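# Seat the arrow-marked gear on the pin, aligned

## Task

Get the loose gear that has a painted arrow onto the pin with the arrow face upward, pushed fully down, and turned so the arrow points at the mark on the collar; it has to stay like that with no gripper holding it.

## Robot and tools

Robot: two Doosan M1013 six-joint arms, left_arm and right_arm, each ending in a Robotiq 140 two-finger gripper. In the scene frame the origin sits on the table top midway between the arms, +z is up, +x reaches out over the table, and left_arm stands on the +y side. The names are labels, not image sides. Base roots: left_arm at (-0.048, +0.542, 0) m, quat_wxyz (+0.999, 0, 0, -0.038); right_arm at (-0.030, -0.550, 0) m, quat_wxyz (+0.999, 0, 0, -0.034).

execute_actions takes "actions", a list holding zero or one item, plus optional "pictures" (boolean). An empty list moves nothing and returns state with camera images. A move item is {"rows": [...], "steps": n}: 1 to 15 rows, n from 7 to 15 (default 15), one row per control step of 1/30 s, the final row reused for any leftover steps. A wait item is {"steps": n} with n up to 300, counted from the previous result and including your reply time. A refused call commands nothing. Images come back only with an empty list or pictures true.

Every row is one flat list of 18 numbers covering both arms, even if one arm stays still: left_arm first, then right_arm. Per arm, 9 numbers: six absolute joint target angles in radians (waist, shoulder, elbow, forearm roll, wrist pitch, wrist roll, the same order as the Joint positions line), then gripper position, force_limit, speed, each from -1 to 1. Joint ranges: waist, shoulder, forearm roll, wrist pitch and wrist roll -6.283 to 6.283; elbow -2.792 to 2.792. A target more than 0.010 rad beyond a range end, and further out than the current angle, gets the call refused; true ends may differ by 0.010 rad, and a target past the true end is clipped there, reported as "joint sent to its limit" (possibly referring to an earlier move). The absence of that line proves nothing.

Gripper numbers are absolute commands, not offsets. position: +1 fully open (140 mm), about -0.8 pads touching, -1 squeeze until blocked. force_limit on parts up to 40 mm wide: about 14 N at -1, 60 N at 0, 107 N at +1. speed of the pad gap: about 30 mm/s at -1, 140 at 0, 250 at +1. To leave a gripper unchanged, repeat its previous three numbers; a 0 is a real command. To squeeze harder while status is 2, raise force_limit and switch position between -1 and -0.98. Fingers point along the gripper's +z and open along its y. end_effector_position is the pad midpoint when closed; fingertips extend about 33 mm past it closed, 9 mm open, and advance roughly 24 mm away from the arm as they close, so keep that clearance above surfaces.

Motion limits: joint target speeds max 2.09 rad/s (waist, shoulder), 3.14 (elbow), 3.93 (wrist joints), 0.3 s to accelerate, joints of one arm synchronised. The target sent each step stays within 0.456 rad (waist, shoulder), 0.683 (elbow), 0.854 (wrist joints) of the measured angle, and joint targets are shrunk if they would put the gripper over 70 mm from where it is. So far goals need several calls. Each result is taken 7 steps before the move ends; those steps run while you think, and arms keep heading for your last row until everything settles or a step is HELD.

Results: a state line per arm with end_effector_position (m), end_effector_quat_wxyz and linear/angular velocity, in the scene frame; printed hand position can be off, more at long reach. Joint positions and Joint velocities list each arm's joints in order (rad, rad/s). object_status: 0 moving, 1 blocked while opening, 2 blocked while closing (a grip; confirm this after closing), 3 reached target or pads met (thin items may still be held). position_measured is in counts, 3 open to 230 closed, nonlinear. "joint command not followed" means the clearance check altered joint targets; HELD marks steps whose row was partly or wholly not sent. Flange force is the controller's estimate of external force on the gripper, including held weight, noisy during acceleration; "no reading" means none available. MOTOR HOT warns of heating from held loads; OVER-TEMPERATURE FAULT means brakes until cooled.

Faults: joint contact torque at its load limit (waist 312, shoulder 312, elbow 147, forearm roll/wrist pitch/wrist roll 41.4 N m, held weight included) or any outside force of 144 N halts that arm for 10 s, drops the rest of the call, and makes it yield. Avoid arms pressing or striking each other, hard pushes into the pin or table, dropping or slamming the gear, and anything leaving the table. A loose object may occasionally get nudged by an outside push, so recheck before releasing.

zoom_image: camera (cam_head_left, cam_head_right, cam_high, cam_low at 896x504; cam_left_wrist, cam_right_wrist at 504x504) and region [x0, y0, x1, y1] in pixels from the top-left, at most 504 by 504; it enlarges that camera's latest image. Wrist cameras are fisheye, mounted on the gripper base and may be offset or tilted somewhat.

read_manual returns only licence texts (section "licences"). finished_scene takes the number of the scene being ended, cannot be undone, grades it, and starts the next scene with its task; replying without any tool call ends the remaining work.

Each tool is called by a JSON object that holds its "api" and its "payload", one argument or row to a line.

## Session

{"api": "execute_actions", "payload": {
  "actions": []
}}

Scene clock: 0.00 s of 4200.00 s.
left_arm: end_effector_position=(+0.6008, +0.4933, +0.3218) position_measured=3 object_status=3 end_effector_quat_wxyz=(+0.000, +0.999, -0.038, +0.000) end_effector_velocity=(+0.000, +0.001, +0.001) end_effector_angular_velocity=(+0.002, -0.000, +0.000) | right_arm: end_effector_position=(+0.3509, +0.3094, +0.2200) position_measured=3 object_status=3 end_effector_quat_wxyz=(-0.032, +0.081, +0.980, -0.181) end_effector_velocity=(-0.001, -0.000, -0.001) end_effector_angular_velocity=(-0.002, +0.001, +0.001)
Joint positions: left_arm=[-0.052  0.164  1.604 -0.     1.373  1.518] | right_arm=[ 1.207  0.936  0.617 -0.067  1.952 -0.28 ]
Joint velocities: left_arm=[ 0.001 -0.    -0.001  0.002  0.001  0.   ] | right_arm=[ 0.001  0.     0.001 -0.     0.001 -0.   ]
Flange force (N, the push that the arm receives, along the gripper's own x y z axes): no reading

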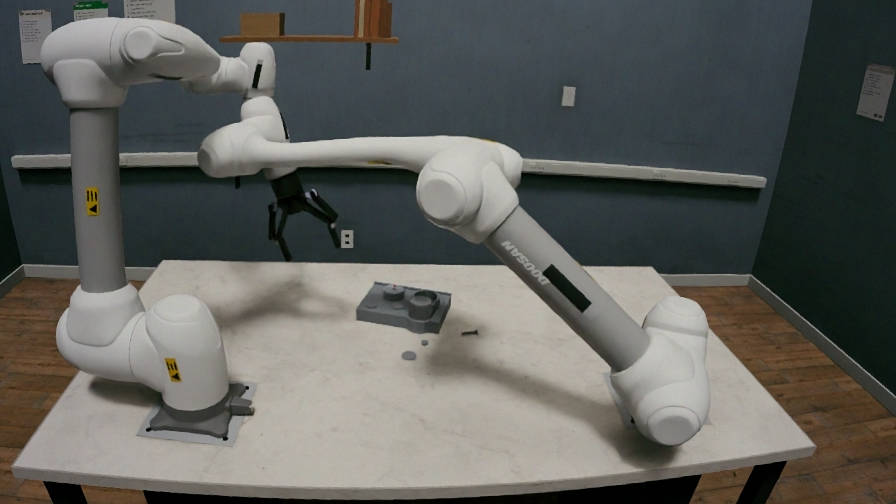

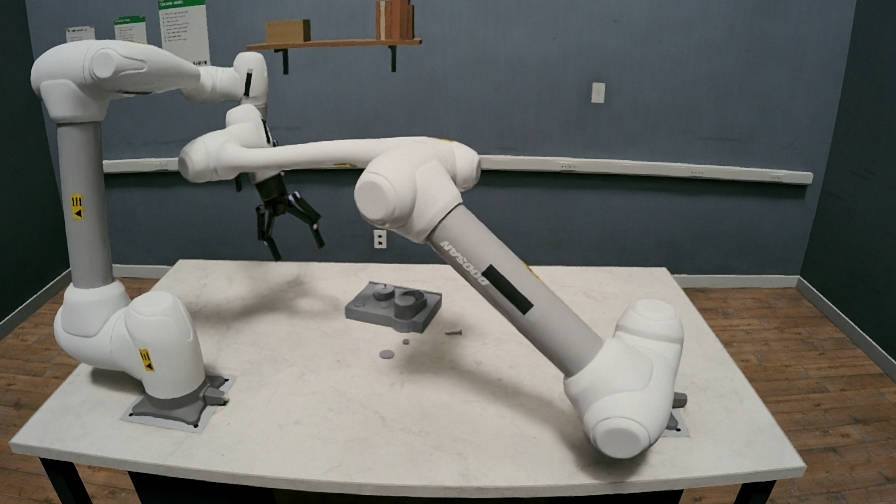

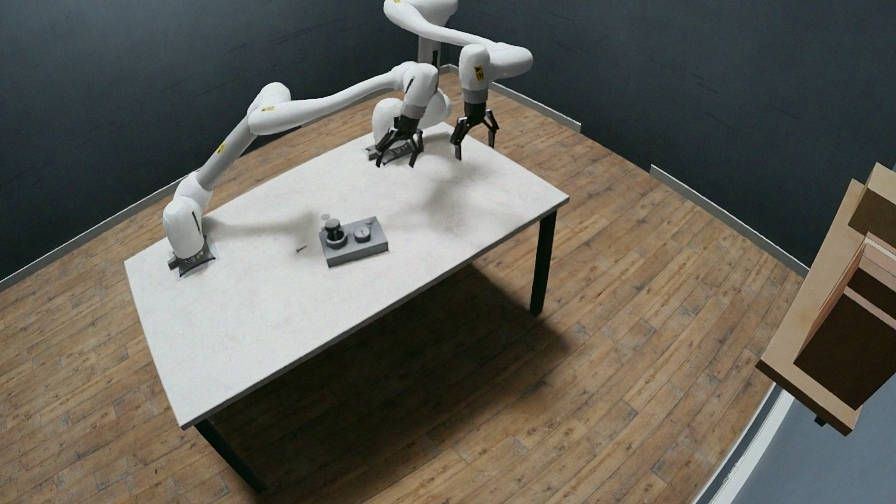

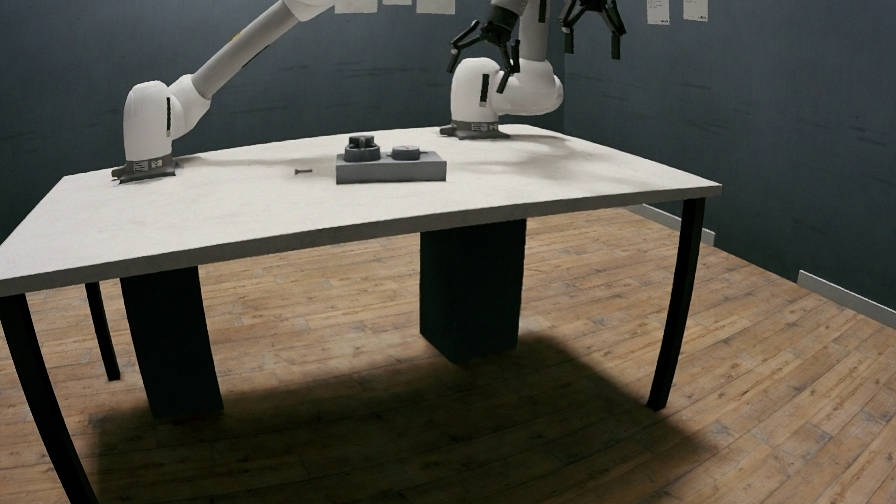

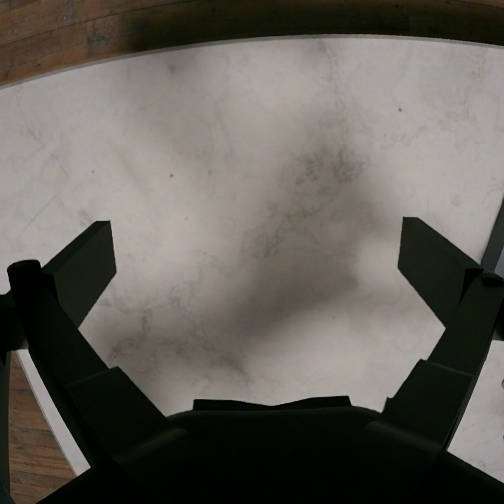

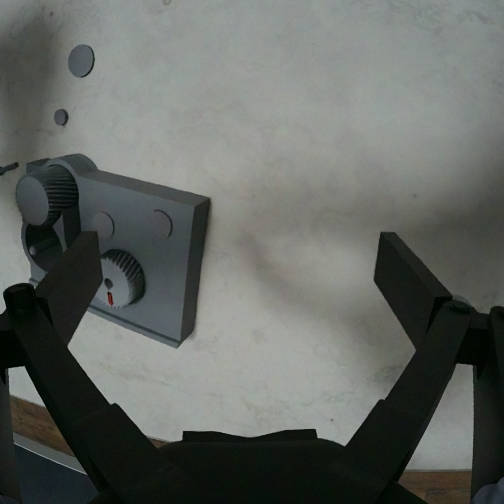

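{"api": "execute_actions", "payload": {
  "actions": [
    {"rows":[[-0.052,0.164,1.604,0,1.373,1.518,1,0,0,1.12,0.66,1.13,-0.03,1.55,-0.29,1,0,0]],"steps":15}
  ]
}}

{"api": "execute_actions", "payload": {
  "actions": [
    {"rows":[[-0.052,0.164,1.604,0,1.373,1.518,1,0,0,0.953,0.3313,1.6175,0,1.1928,-0.304,1,0,0]],"steps":15}
  ]
}}

{"api": "execute_actions", "payload": {
  "actions": [
    {"steps":22}
  ],
  "pictures": true
}}

Scene clock: 0.73 s of 4200.00 s.
left_arm: end_effector_position=(+0.6010, +0.4934, +0.3221) position_measured=3 object_status=3 end_effector_quat_wxyz=(+0.000, +0.999, -0.038, +0.000) end_effector_velocity=(+0.001, -0.001, -0.001) end_effector_angular_velocity=(-0.002, -0.000, +0.001) | right_arm: end_effector_position=(+0.3700, +0.2615, +0.2092) position_measured=3 object_status=3 end_effector_quat_wxyz=(-0.029, +0.096, +0.986, -0.136) end_effector_velocity=(+0.087, -0.380, -0.083) end_effector_angular_velocity=(+0.608, -0.143, -0.235)
Joint positions: left_arm=[-0.052  0.164  1.604 -0.     1.373  1.518] | right_arm=[ 1.16   0.787  0.894 -0.047  1.735 -0.285]
Joint velocities: left_arm=[-0.001  0.001 -0.    -0.002 -0.001 -0.001] | right_arm=[-0.324 -1.02   1.873  0.137 -1.462 -0.038]
Flange force (N, the push that the arm receives, along the gripper's own x y z axes): left_arm=[2.7 5.1 2.0] | right_arm=[-3.6 -6.8 -1.0]
Steps of this call (steps 1 to 14: nothing new was sent; steps 15 to 22: the first 8 steps of this action). Readings (joint positions | what the end effector reports):
15: left_arm=[-0.052 0.164 1.604 -0.000 1.373 1.518] | right_arm=[1.207 0.936 0.617 -0.067 1.952 -0.280] | left_arm position_measured=3 object_status=3 | right_arm position_measured=3 object_status=3
16: left_arm=[-0.052 0.164 1.604 -0.000 1.373 1.518] | right_arm=[1.206 0.932 0.624 -0.067 1.946 -0.280] | left_arm position_measured=3 object_status=3 | right_arm position_measured=3 object_status=3
18: left_arm=[-0.052 0.164 1.604 -0.000 1.373 1.518] | right_arm=[1.198 0.907 0.671 -0.063 1.909 -0.281] | left_arm position_measured=3 object_status=3 | right_arm position_measured=3 object_status=3
22: the state above

Scene clock: 1.23 s of 4200.00 s.
left_arm: end_effector_position=(+0.6010, +0.4934, +0.3221) position_measured=3 object_status=3 end_effector_quat_wxyz=(+0.000, +0.999, -0.038, +0.000) end_effector_velocity=(-0.000, +0.000, +0.000) end_effector_angular_velocity=(+0.000, -0.000, -0.000) | right_arm: end_effector_position=(+0.3960, +0.1282, +0.2025) position_measured=3 object_status=3 end_effector_quat_wxyz=(-0.016, +0.148, +0.988, -0.051) end_effector_velocity=(+0.071, -0.475, +0.015) end_effector_angular_velocity=(+0.471, -0.221, -0.411)
Joint positions: left_arm=[-0.052  0.164  1.604  0.     1.373  1.518] | right_arm=[ 1.042  0.506  1.359 -0.016  1.383 -0.297]
Joint velocities: left_arm=[ 0.    -0.001  0.     0.     0.     0.   ] | right_arm=[-0.439 -0.862  1.282  0.078 -0.935 -0.037]
Flange force (N, the push that the arm receives, along the gripper's own x y z axes): left_arm=[3.7 5.7 1.3] | right_arm=[0.9 -4.1 -2.2]
Steps of this call (steps 1 to 7: the last 7 steps of your previous action; steps 8 to 15: the first 8 steps of this action). Readings (joint positions | what the end effector reports):
8: left_arm=[-0.052 0.164 1.604 -0.000 1.373 1.518] | right_arm=[1.120 0.660 1.130 -0.030 1.550 -0.290] | left_arm position_measured=3 object_status=3 | right_arm position_measured=3 object_status=3
9: left_arm=[-0.052 0.164 1.604 -0.000 1.373 1.518] | right_arm=[1.118 0.656 1.137 -0.029 1.545 -0.290] | left_arm position_measured=3 object_status=3 | right_arm position_measured=3 object_status=3
11: left_arm=[-0.052 0.164 1.604 -0.000 1.373 1.518] | right_arm=[1.102 0.624 1.184 -0.027 1.510 -0.292] | left_arm position_measured=3 object_status=3 | right_arm position_measured=3 object_status=3
15: the state above

Scene clock: 1.97 s of 4200.00 s.
left_arm: end_effector_position=(+0.6010, +0.4934, +0.3221) position_measured=3 object_status=3 end_effector_quat_wxyz=(+0.000, +0.999, -0.038, +0.000) end_effector_velocity=(+0.000, -0.000, +0.000) end_effector_angular_velocity=(-0.002, -0.000, +0.001) | right_arm: end_effector_position=(+0.4001, +0.0298, +0.1999) position_measured=3 object_status=3 end_effector_quat_wxyz=(-0.000, +0.190, +0.982, -0.000) end_effector_velocity=(-0.000, +0.000, +0.000) end_effector_angular_velocity=(+0.000, -0.000, +0.000)
Joint positions: left_arm=[-0.052  0.164  1.604  0.     1.373  1.518] | right_arm=[ 0.953  0.331  1.617  0.     1.193 -0.304]
Joint velocities: left_arm=[ 0.     0.    -0.    -0.001 -0.    -0.001] | right_arm=[ 0. -0. -0. -0.  0.  0.]
Flange force (N, the push that the arm receives, along the gripper's own x y z axes): left_arm=[0.3 5.4 1.7] | right_arm=[-0.1 -3.3 -3.4]
Kept back: nothing.
Steps of this call (steps 1 to 7: the last 7 steps of your previous action; steps 8 to 22: the robot went on to your last target). Readings (joint positions | what the end effector reports):
1: left_arm=[-0.052 0.164 1.604 0.000 1.373 1.518] | right_arm=[1.027 0.477 1.402 -0.013 1.351 -0.298] | left_arm position_measured=3 object_status=3 | right_arm position_measured=3 object_status=3
2: left_arm=[-0.052 0.164 1.604 0.000 1.373 1.518] | right_arm=[1.012 0.447 1.445 -0.011 1.319 -0.299] | left_arm position_measured=3 object_status=3 | right_arm position_measured=3 object_status=3
4: left_arm=[-0.052 0.164 1.604 0.000 1.373 1.518] | right_arm=[0.983 0.390 1.530 -0.005 1.257 -0.301] | left_arm position_measured=3 object_status=3 | right_arm position_measured=3 object_status=3
8: left_arm=[-0.052 0.164 1.604 0.000 1.373 1.518] | right_arm=[0.953 0.332 1.616 -0.000 1.194 -0.304] | left_arm position_measured=3 object_status=3 | right_arm position_measured=3 object_status=3
22: the state above

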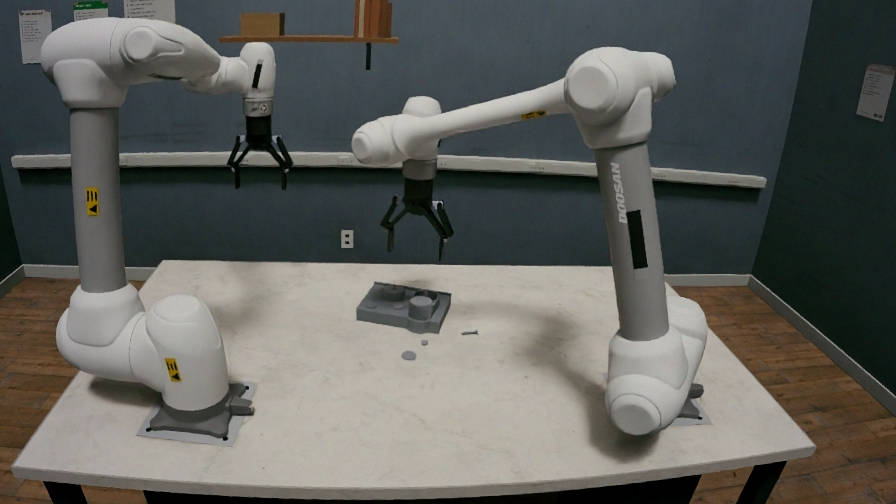

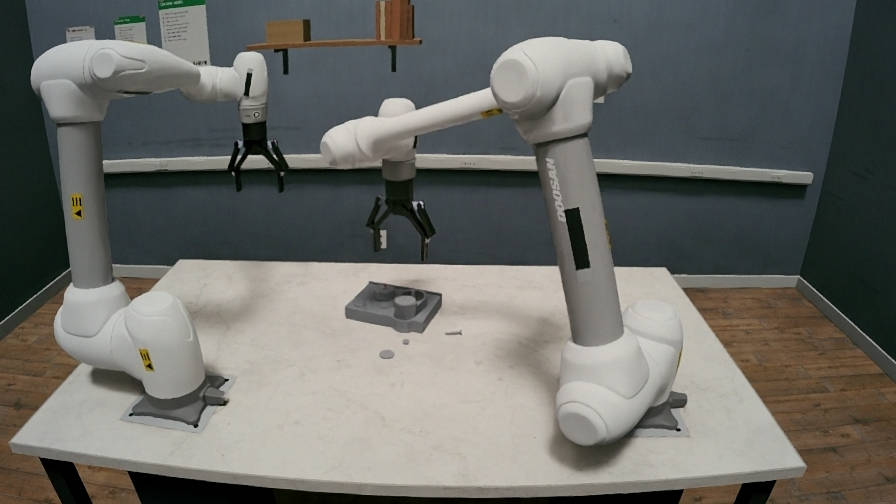

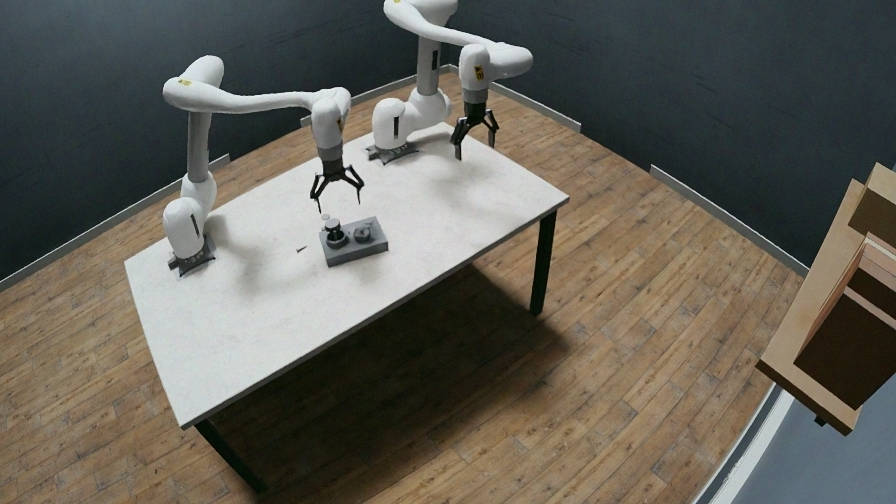

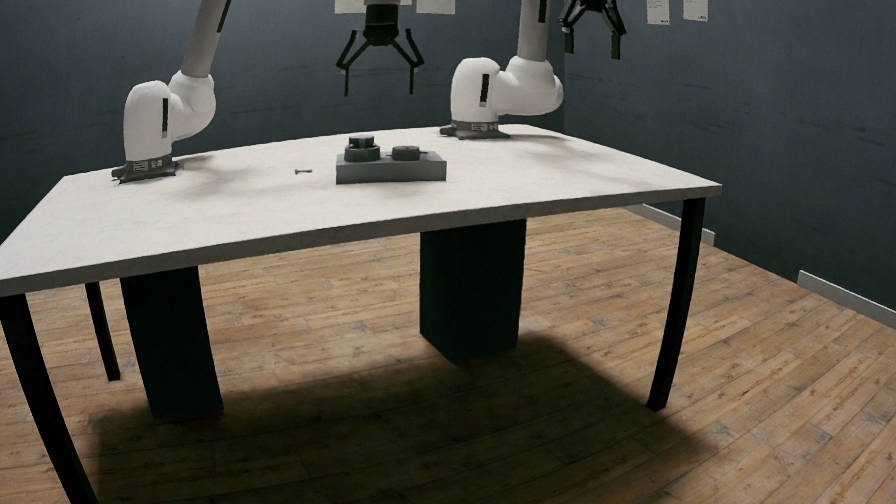

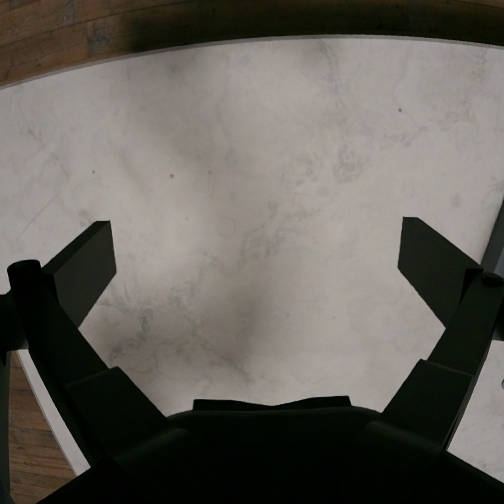

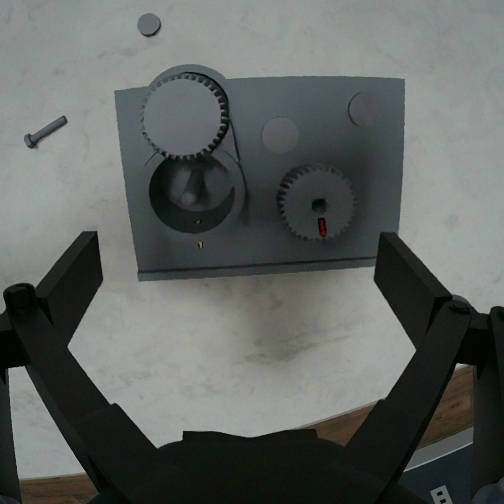

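{"api": "zoom_image", "payload": {
  "camera": "cam_right_wrist",
  "region": [120,55,380,285]
}}

{"api": "zoom_image", "payload": {
  "camera": "cam_low",
  "region": [315,120,465,195]
}}

Region (120, 55, 380, 285) of cam_right_wrist's 504x504 image, scaled by 1.938, with more detail than that image has; it fills the top 446 rows of this view, and the rest is white.

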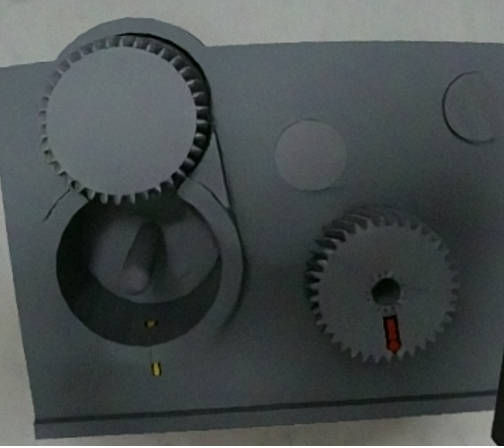

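Region (315, 120, 465, 195) of cam_low's 896x504 image, scaled by 3.360, with more detail than that image has.

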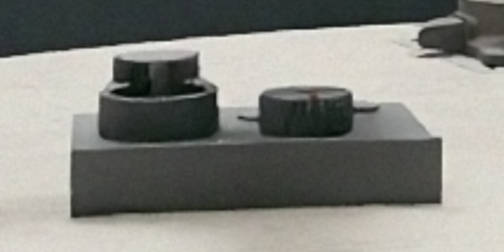

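{"api": "execute_actions", "payload": {
  "actions": [
    {"rows":[[-0.052,0.164,1.604,0,1.373,1.518,1,0,0,0.9669,0.4768,1.5495,0,1.1153,-0.74,0.15,-0.6,0]],"steps":15}
  ]
}}

{"api": "execute_actions", "payload": {
  "actions": [
    {"steps":14}
  ],
  "pictures": true
}}

{"api": "zoom_image", "payload": {
  "camera": "cam_right_wrist",
  "region": [0,100,340,340]
}}

Scene clock: 3.37 s of 4200.00 s.
left_arm: end_effector_position=(+0.6010, +0.4933, +0.3221) position_measured=3 object_status=3 end_effector_quat_wxyz=(+0.000, +0.999, -0.038, +0.000) end_effector_velocity=(+0.000, +0.000, -0.001) end_effector_angular_velocity=(-0.000, +0.001, +0.000) | right_arm: end_effector_position=(+0.4243, +0.0714, +0.1464) position_measured=52 object_status=0 end_effector_quat_wxyz=(-0.000, +0.028, +1.000, -0.000) end_effector_velocity=(+0.119, +0.217, -0.305) end_effector_angular_velocity=(-0.005, +0.006, +1.734)
Joint positions: left_arm=[-0.052  0.164  1.604  0.     1.373  1.518] | right_arm=[ 0.963  0.437  1.569 -0.     1.137 -0.619]
Joint velocities: left_arm=[ 0.     0.001  0.    -0.    -0.     0.   ] | right_arm=[ 0.056  0.57  -0.264  0.    -0.299 -1.679]
Flange force (N, the push that the arm receives, along the gripper's own x y z axes): left_arm=[2.0 4.2 1.9] | right_arm=[-0.1 -6.7 -3.6]
Steps of this call (steps 1 to 15: the robot went on to your last target; steps 16 to 34: nothing new was sent; steps 35 to 42: the first 8 steps of this action). Readings (joint positions | what the end effector reports):
35: left_arm=[-0.052 0.164 1.604 -0.000 1.373 1.518] | right_arm=[0.953 0.331 1.618 -0.000 1.193 -0.305] | left_arm position_measured=3 object_status=3 | right_arm position_measured=3 object_status=0
36: left_arm=[-0.052 0.164 1.604 0.000 1.373 1.518] | right_arm=[0.953 0.334 1.617 -0.000 1.191 -0.313] | left_arm position_measured=3 object_status=3 | right_arm position_measured=7 object_status=0
38: left_arm=[-0.052 0.164 1.604 0.000 1.373 1.518] | right_arm=[0.955 0.354 1.607 -0.000 1.181 -0.373] | left_arm position_measured=3 object_status=3 | right_arm position_measured=22 object_status=0
42: the state above

Scene clock: 3.83 s of 4200.00 s.
left_arm: end_effector_position=(+0.6010, +0.4933, +0.3221) position_measured=3 object_status=3 end_effector_quat_wxyz=(+0.000, +0.999, -0.038, +0.000) end_effector_velocity=(-0.000, +0.001, +0.000) end_effector_angular_velocity=(-0.000, -0.001, +0.001) | right_arm: end_effector_position=(+0.4327, +0.0869, +0.1251) position_measured=110 object_status=3 end_effector_quat_wxyz=(+0.000, -0.034, +0.999, +0.000) end_effector_velocity=(+0.001, -0.002, -0.001) end_effector_angular_velocity=(-0.002, +0.002, -0.002)
Joint positions: left_arm=[-0.052  0.164  1.604  0.     1.373  1.518] | right_arm=[ 0.967  0.477  1.549 -0.     1.115 -0.74 ]
Joint velocities: left_arm=[ 0.002 -0.001  0.001 -0.    -0.     0.001] | right_arm=[-0.002  0.     0.001  0.     0.002  0.   ]
Flange force (N, the push that the arm receives, along the gripper's own x y z axes): left_arm=[4.0 5.0 1.8] | right_arm=[0.2 -3.3 -3.9]
Kept back: nothing.
Steps of this call (steps 1 to 7: the last 7 steps of your previous action; steps 8 to 14: the robot went on to your last target). Readings (joint positions | what the end effector reports):
1: left_arm=[-0.052 0.164 1.604 0.000 1.373 1.518] | right_arm=[0.965 0.454 1.561 -0.000 1.128 -0.670] | left_arm position_measured=3 object_status=3 | right_arm position_measured=60 object_status=0
2: left_arm=[-0.052 0.164 1.604 0.000 1.373 1.518] | right_arm=[0.966 0.466 1.555 -0.000 1.121 -0.707] | left_arm position_measured=3 object_status=3 | right_arm position_measured=67 object_status=0
4: left_arm=[-0.052 0.164 1.604 0.000 1.373 1.518] | right_arm=[0.967 0.477 1.550 -0.000 1.116 -0.738] | left_arm position_measured=3 object_status=3 | right_arm position_measured=82 object_status=0
8: left_arm=[-0.052 0.164 1.604 0.000 1.373 1.518] | right_arm=[0.967 0.477 1.549 -0.000 1.115 -0.740] | left_arm position_measured=3 object_status=3 | right_arm position_measured=109 object_status=0
14: the state above

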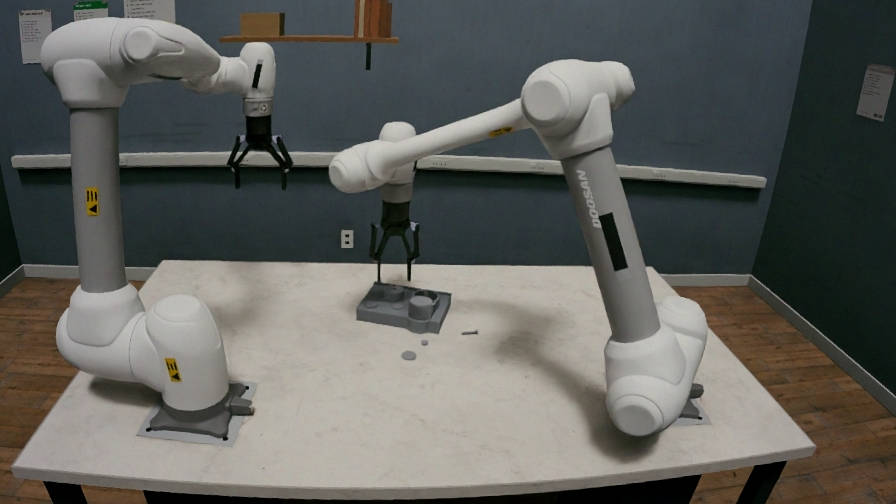

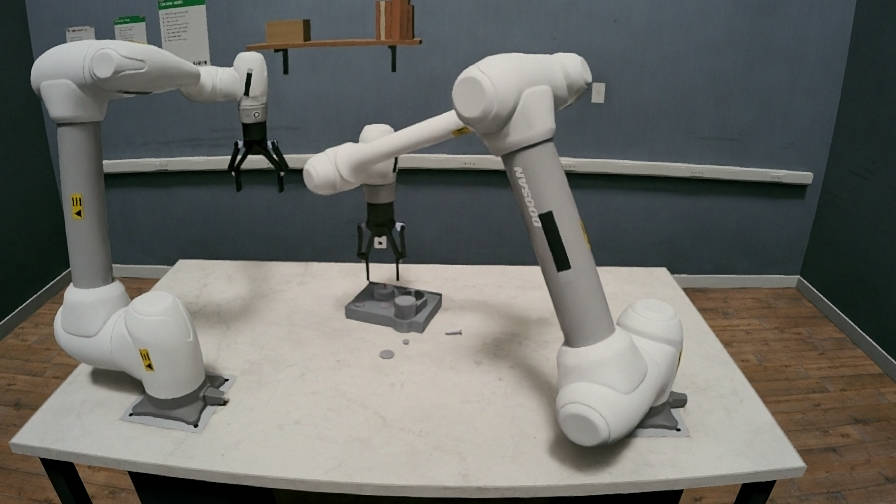

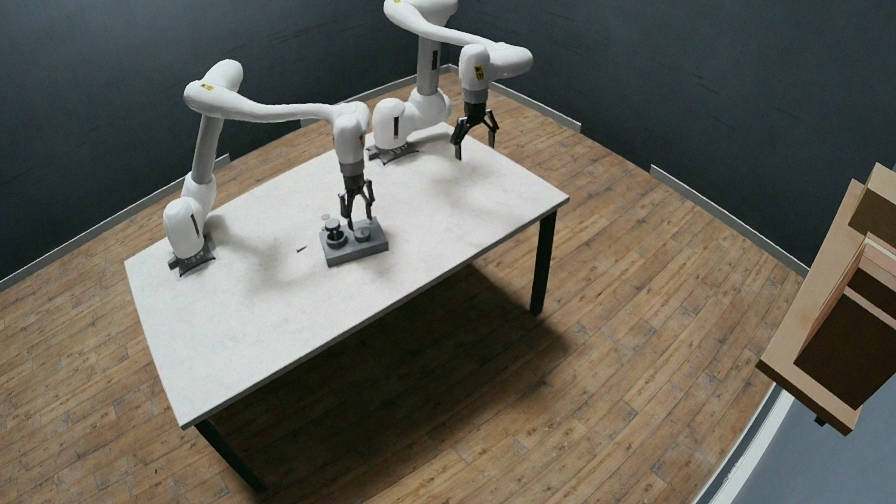

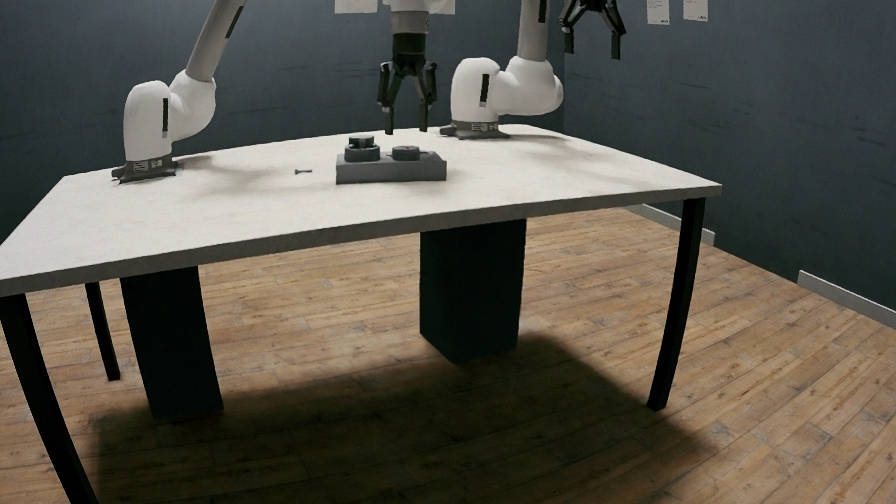

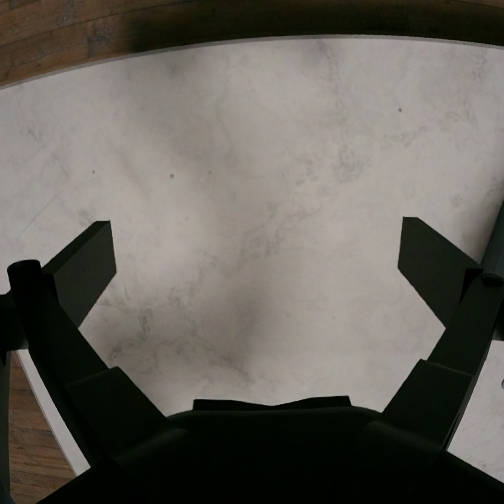

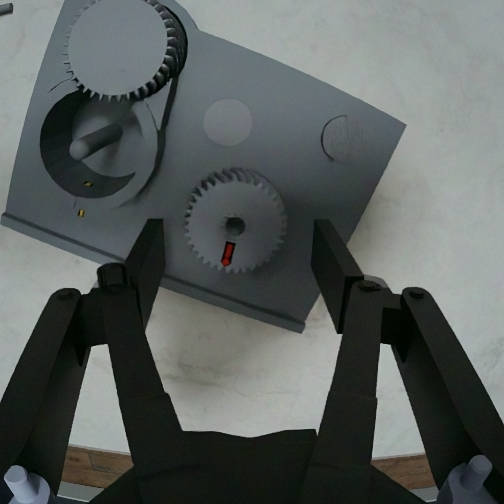

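Region (0, 100, 340, 340) of cam_right_wrist's 504x504 image, scaled by 1.482, with more detail than that image has; it fills the top 356 rows of this view, and the rest is white.

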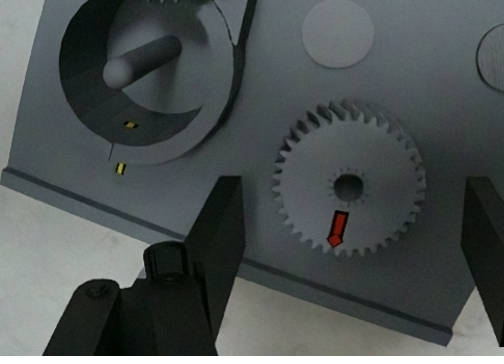

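{"api": "execute_actions", "payload": {
  "actions": [
    {"rows":[[-0.052,0.164,1.604,0,1.373,1.518,1,0,0,0.9669,0.5062,1.5816,0,1.0538,-0.74,0.05,-0.6,0]],"steps":9}
  ]
}}

{"api": "execute_actions", "payload": {
  "actions": [
    {"rows":[[-0.052,0.164,1.604,0,1.373,1.518,1,0,0,0.9669,0.5062,1.5816,0,1.0538,-0.74,-1,-0.6,-0.5]],"steps":15}
  ]
}}

{"api": "execute_actions", "payload": {
  "actions": []
}}

{"api": "zoom_image", "payload": {
  "camera": "cam_right_wrist",
  "region": [140,150,340,350]
}}

Scene clock: 4.20 s of 4200.00 s.
left_arm: end_effector_position=(+0.6010, +0.4933, +0.3221) position_measured=3 object_status=3 end_effector_quat_wxyz=(+0.000, +0.999, -0.038, +0.000) end_effector_velocity=(+0.001, +0.002, +0.001) end_effector_angular_velocity=(+0.002, -0.002, +0.002) | right_arm: end_effector_position=(+0.4331, +0.0874, +0.1200) position_measured=113 object_status=0 end_effector_quat_wxyz=(+0.000, -0.034, +0.999, +0.001) end_effector_velocity=(+0.013, +0.014, -0.256) end_effector_angular_velocity=(+0.033, -0.026, -0.002)
Joint positions: left_arm=[-0.052  0.164  1.604  0.     1.373  1.518] | right_arm=[ 0.967  0.481  1.553 -0.     1.106 -0.74 ]
Joint velocities: left_arm=[ 0.002  0.    -0.002  0.002 -0.    -0.   ] | right_arm=[-0.002  0.192  0.21  -0.    -0.444 -0.   ]
Flange force (N, the push that the arm receives, along the gripper's own x y z axes): left_arm=[3.1 5.8 1.6] | right_arm=[0.8 -1.4 -5.0]
Steps of this call (steps 1 to 9: the robot went on to your last target; steps 10 to 11: the first 2 steps of this action). Readings (joint positions | what the end effector reports):
10: left_arm=[-0.052 0.164 1.604 0.000 1.373 1.518] | right_arm=[0.967 0.477 1.550 -0.000 1.115 -0.740] | left_arm position_measured=3 object_status=3 | right_arm position_measured=110 object_status=0
11: the state above

Scene clock: 4.70 s of 4200.00 s.
left_arm: end_effector_position=(+0.6010, +0.4933, +0.3221) position_measured=3 object_status=3 end_effector_quat_wxyz=(+0.000, +0.999, -0.038, +0.000) end_effector_velocity=(-0.000, -0.001, +0.001) end_effector_angular_velocity=(-0.002, -0.001, +0.001) | right_arm: end_effector_position=(+0.4327, +0.0869, +0.0860) position_measured=138 object_status=0 end_effector_quat_wxyz=(+0.000, -0.034, +0.999, +0.000) end_effector_velocity=(+0.000, +0.000, +0.000) end_effector_angular_velocity=(-0.000, +0.000, +0.000)
Joint positions: left_arm=[-0.052  0.164  1.604  0.     1.373  1.518] | right_arm=[ 0.967  0.506  1.582 -0.     1.054 -0.74 ]
Joint velocities: left_arm=[-0.001 -0.001 -0.001 -0.001  0.001 -0.001] | right_arm=[-0.     0.    -0.001 -0.     0.001 -0.   ]
Flange force (N, the push that the arm receives, along the gripper's own x y z axes): left_arm=[3.4 4.9 0.5] | right_arm=[0.2 -2.4 -11.3]
Steps of this call (steps 1 to 7: the last 7 steps of your previous action; steps 8 to 15: the first 8 steps of this action). Readings (joint positions | what the end effector reports):
8: left_arm=[-0.052 0.164 1.604 0.000 1.373 1.518] | right_arm=[0.967 0.506 1.582 -0.000 1.054 -0.740] | left_arm position_measured=3 object_status=3 | right_arm position_measured=123 object_status=0
9: left_arm=[-0.052 0.164 1.604 -0.000 1.373 1.518] | right_arm=[0.967 0.506 1.582 -0.000 1.054 -0.740] | left_arm position_measured=3 object_status=3 | right_arm position_measured=125 object_status=0
11: left_arm=[-0.052 0.164 1.604 0.000 1.373 1.518] | right_arm=[0.967 0.506 1.582 -0.000 1.054 -0.740] | left_arm position_measured=3 object_status=3 | right_arm position_measured=134 object_status=0
15: the state above

Scene clock: 4.93 s of 4200.00 s.
left_arm: end_effector_position=(+0.6010, +0.4933, +0.3221) position_measured=3 object_status=3 end_effector_quat_wxyz=(+0.000, +0.999, -0.038, +0.000) end_effector_velocity=(+0.000, -0.000, -0.000) end_effector_angular_velocity=(-0.001, -0.001, +0.001) | right_arm: end_effector_position=(+0.4327, +0.0869, +0.0860) position_measured=138 object_status=2 end_effector_quat_wxyz=(+0.000, -0.034, +0.999, +0.000) end_effector_velocity=(+0.000, +0.001, +0.000) end_effector_angular_velocity=(+0.002, -0.002, +0.001)
Joint positions: left_arm=[-0.052  0.164  1.604  0.     1.373  1.518] | right_arm=[ 0.967  0.506  1.582 -0.     1.054 -0.74 ]
Joint velocities: left_arm=[ 0.     0.     0.    -0.001 -0.001 -0.   ] | right_arm=[ 0.001 -0.    -0.001 -0.001 -0.002 -0.   ]
Flange force (N, the push that the arm receives, along the gripper's own x y z axes): left_arm=[4.2 5.7 2.3] | right_arm=[0.8 -3.3 -11.7]
Kept back: nothing.
Steps of this call (steps 1 to 7: the last 7 steps of your previous action). Readings (joint positions | what the end effector reports):
1: left_arm=[-0.052 0.164 1.604 -0.000 1.373 1.518] | right_arm=[0.967 0.506 1.582 -0.000 1.054 -0.740] | left_arm position_measured=3 object_status=3 | right_arm position_measured=138 object_status=0
2: left_arm=[-0.052 0.164 1.604 0.000 1.373 1.518] | right_arm=[0.967 0.506 1.582 -0.000 1.054 -0.740] | left_arm position_measured=3 object_status=3 | right_arm position_measured=138 object_status=0
4: left_arm=[-0.052 0.164 1.604 0.000 1.373 1.518] | right_arm=[0.967 0.506 1.582 -0.000 1.054 -0.740] | left_arm position_measured=3 object_status=3 | right_arm position_measured=138 object_status=0
7: the state above

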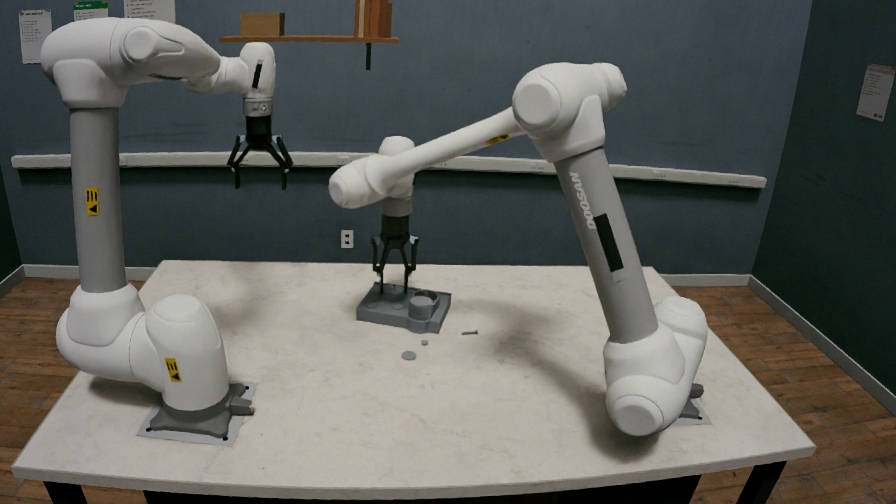

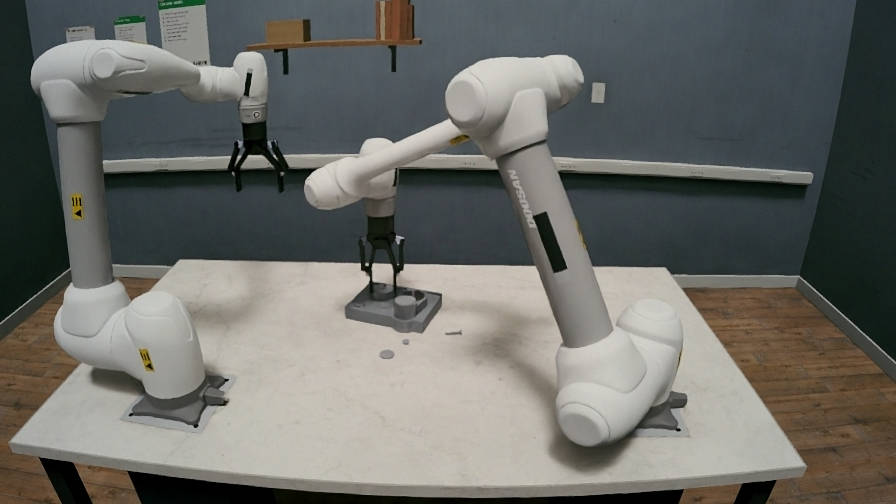

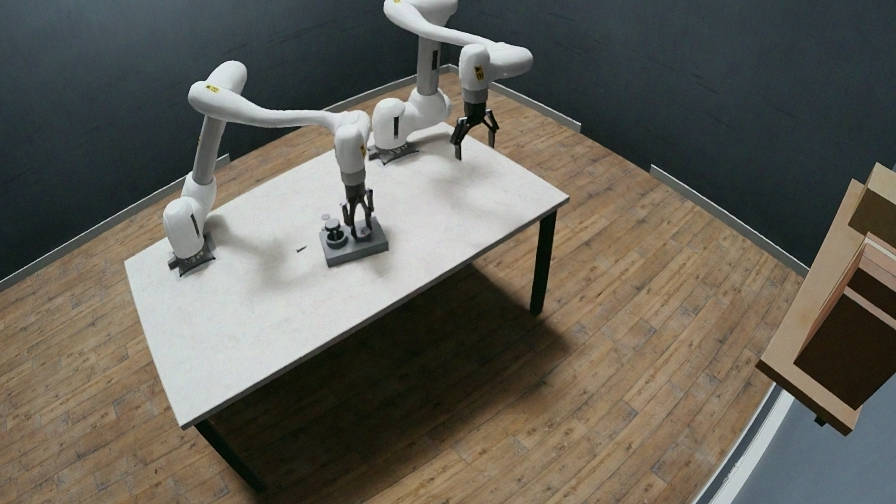

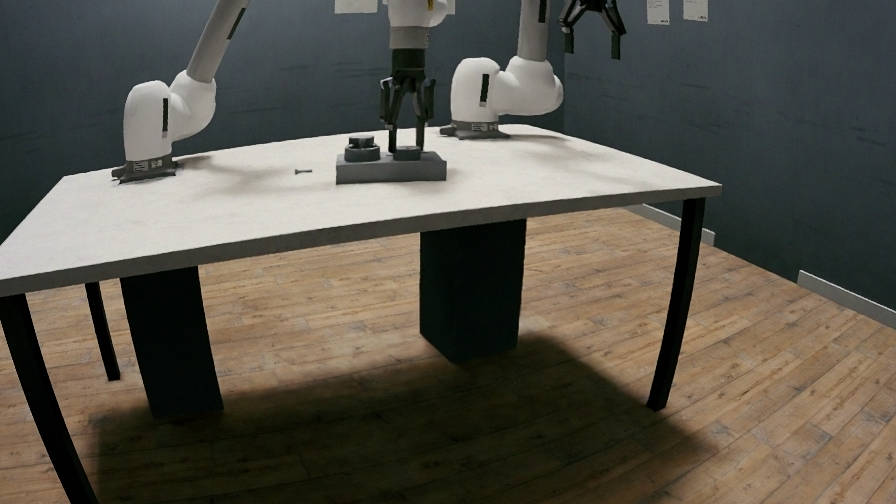

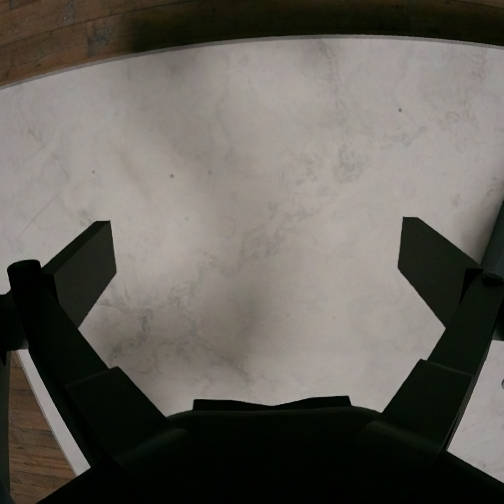

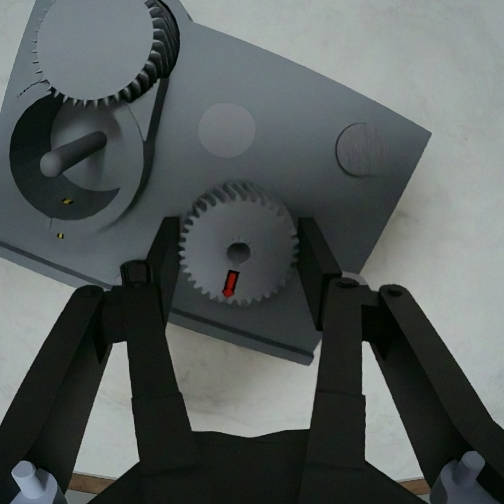

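Region (140, 150, 340, 350) of cam_right_wrist's 504x504 image, scaled by 2.520, with more detail than that image has.

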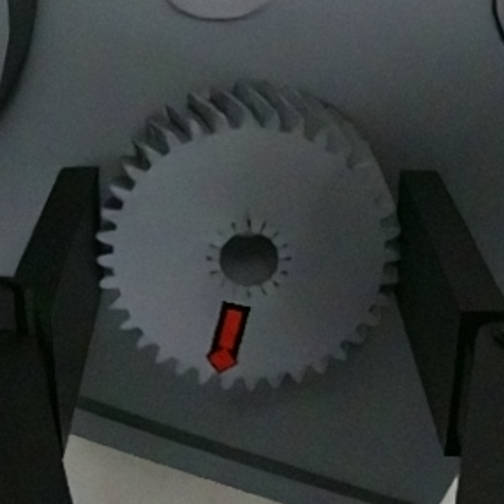

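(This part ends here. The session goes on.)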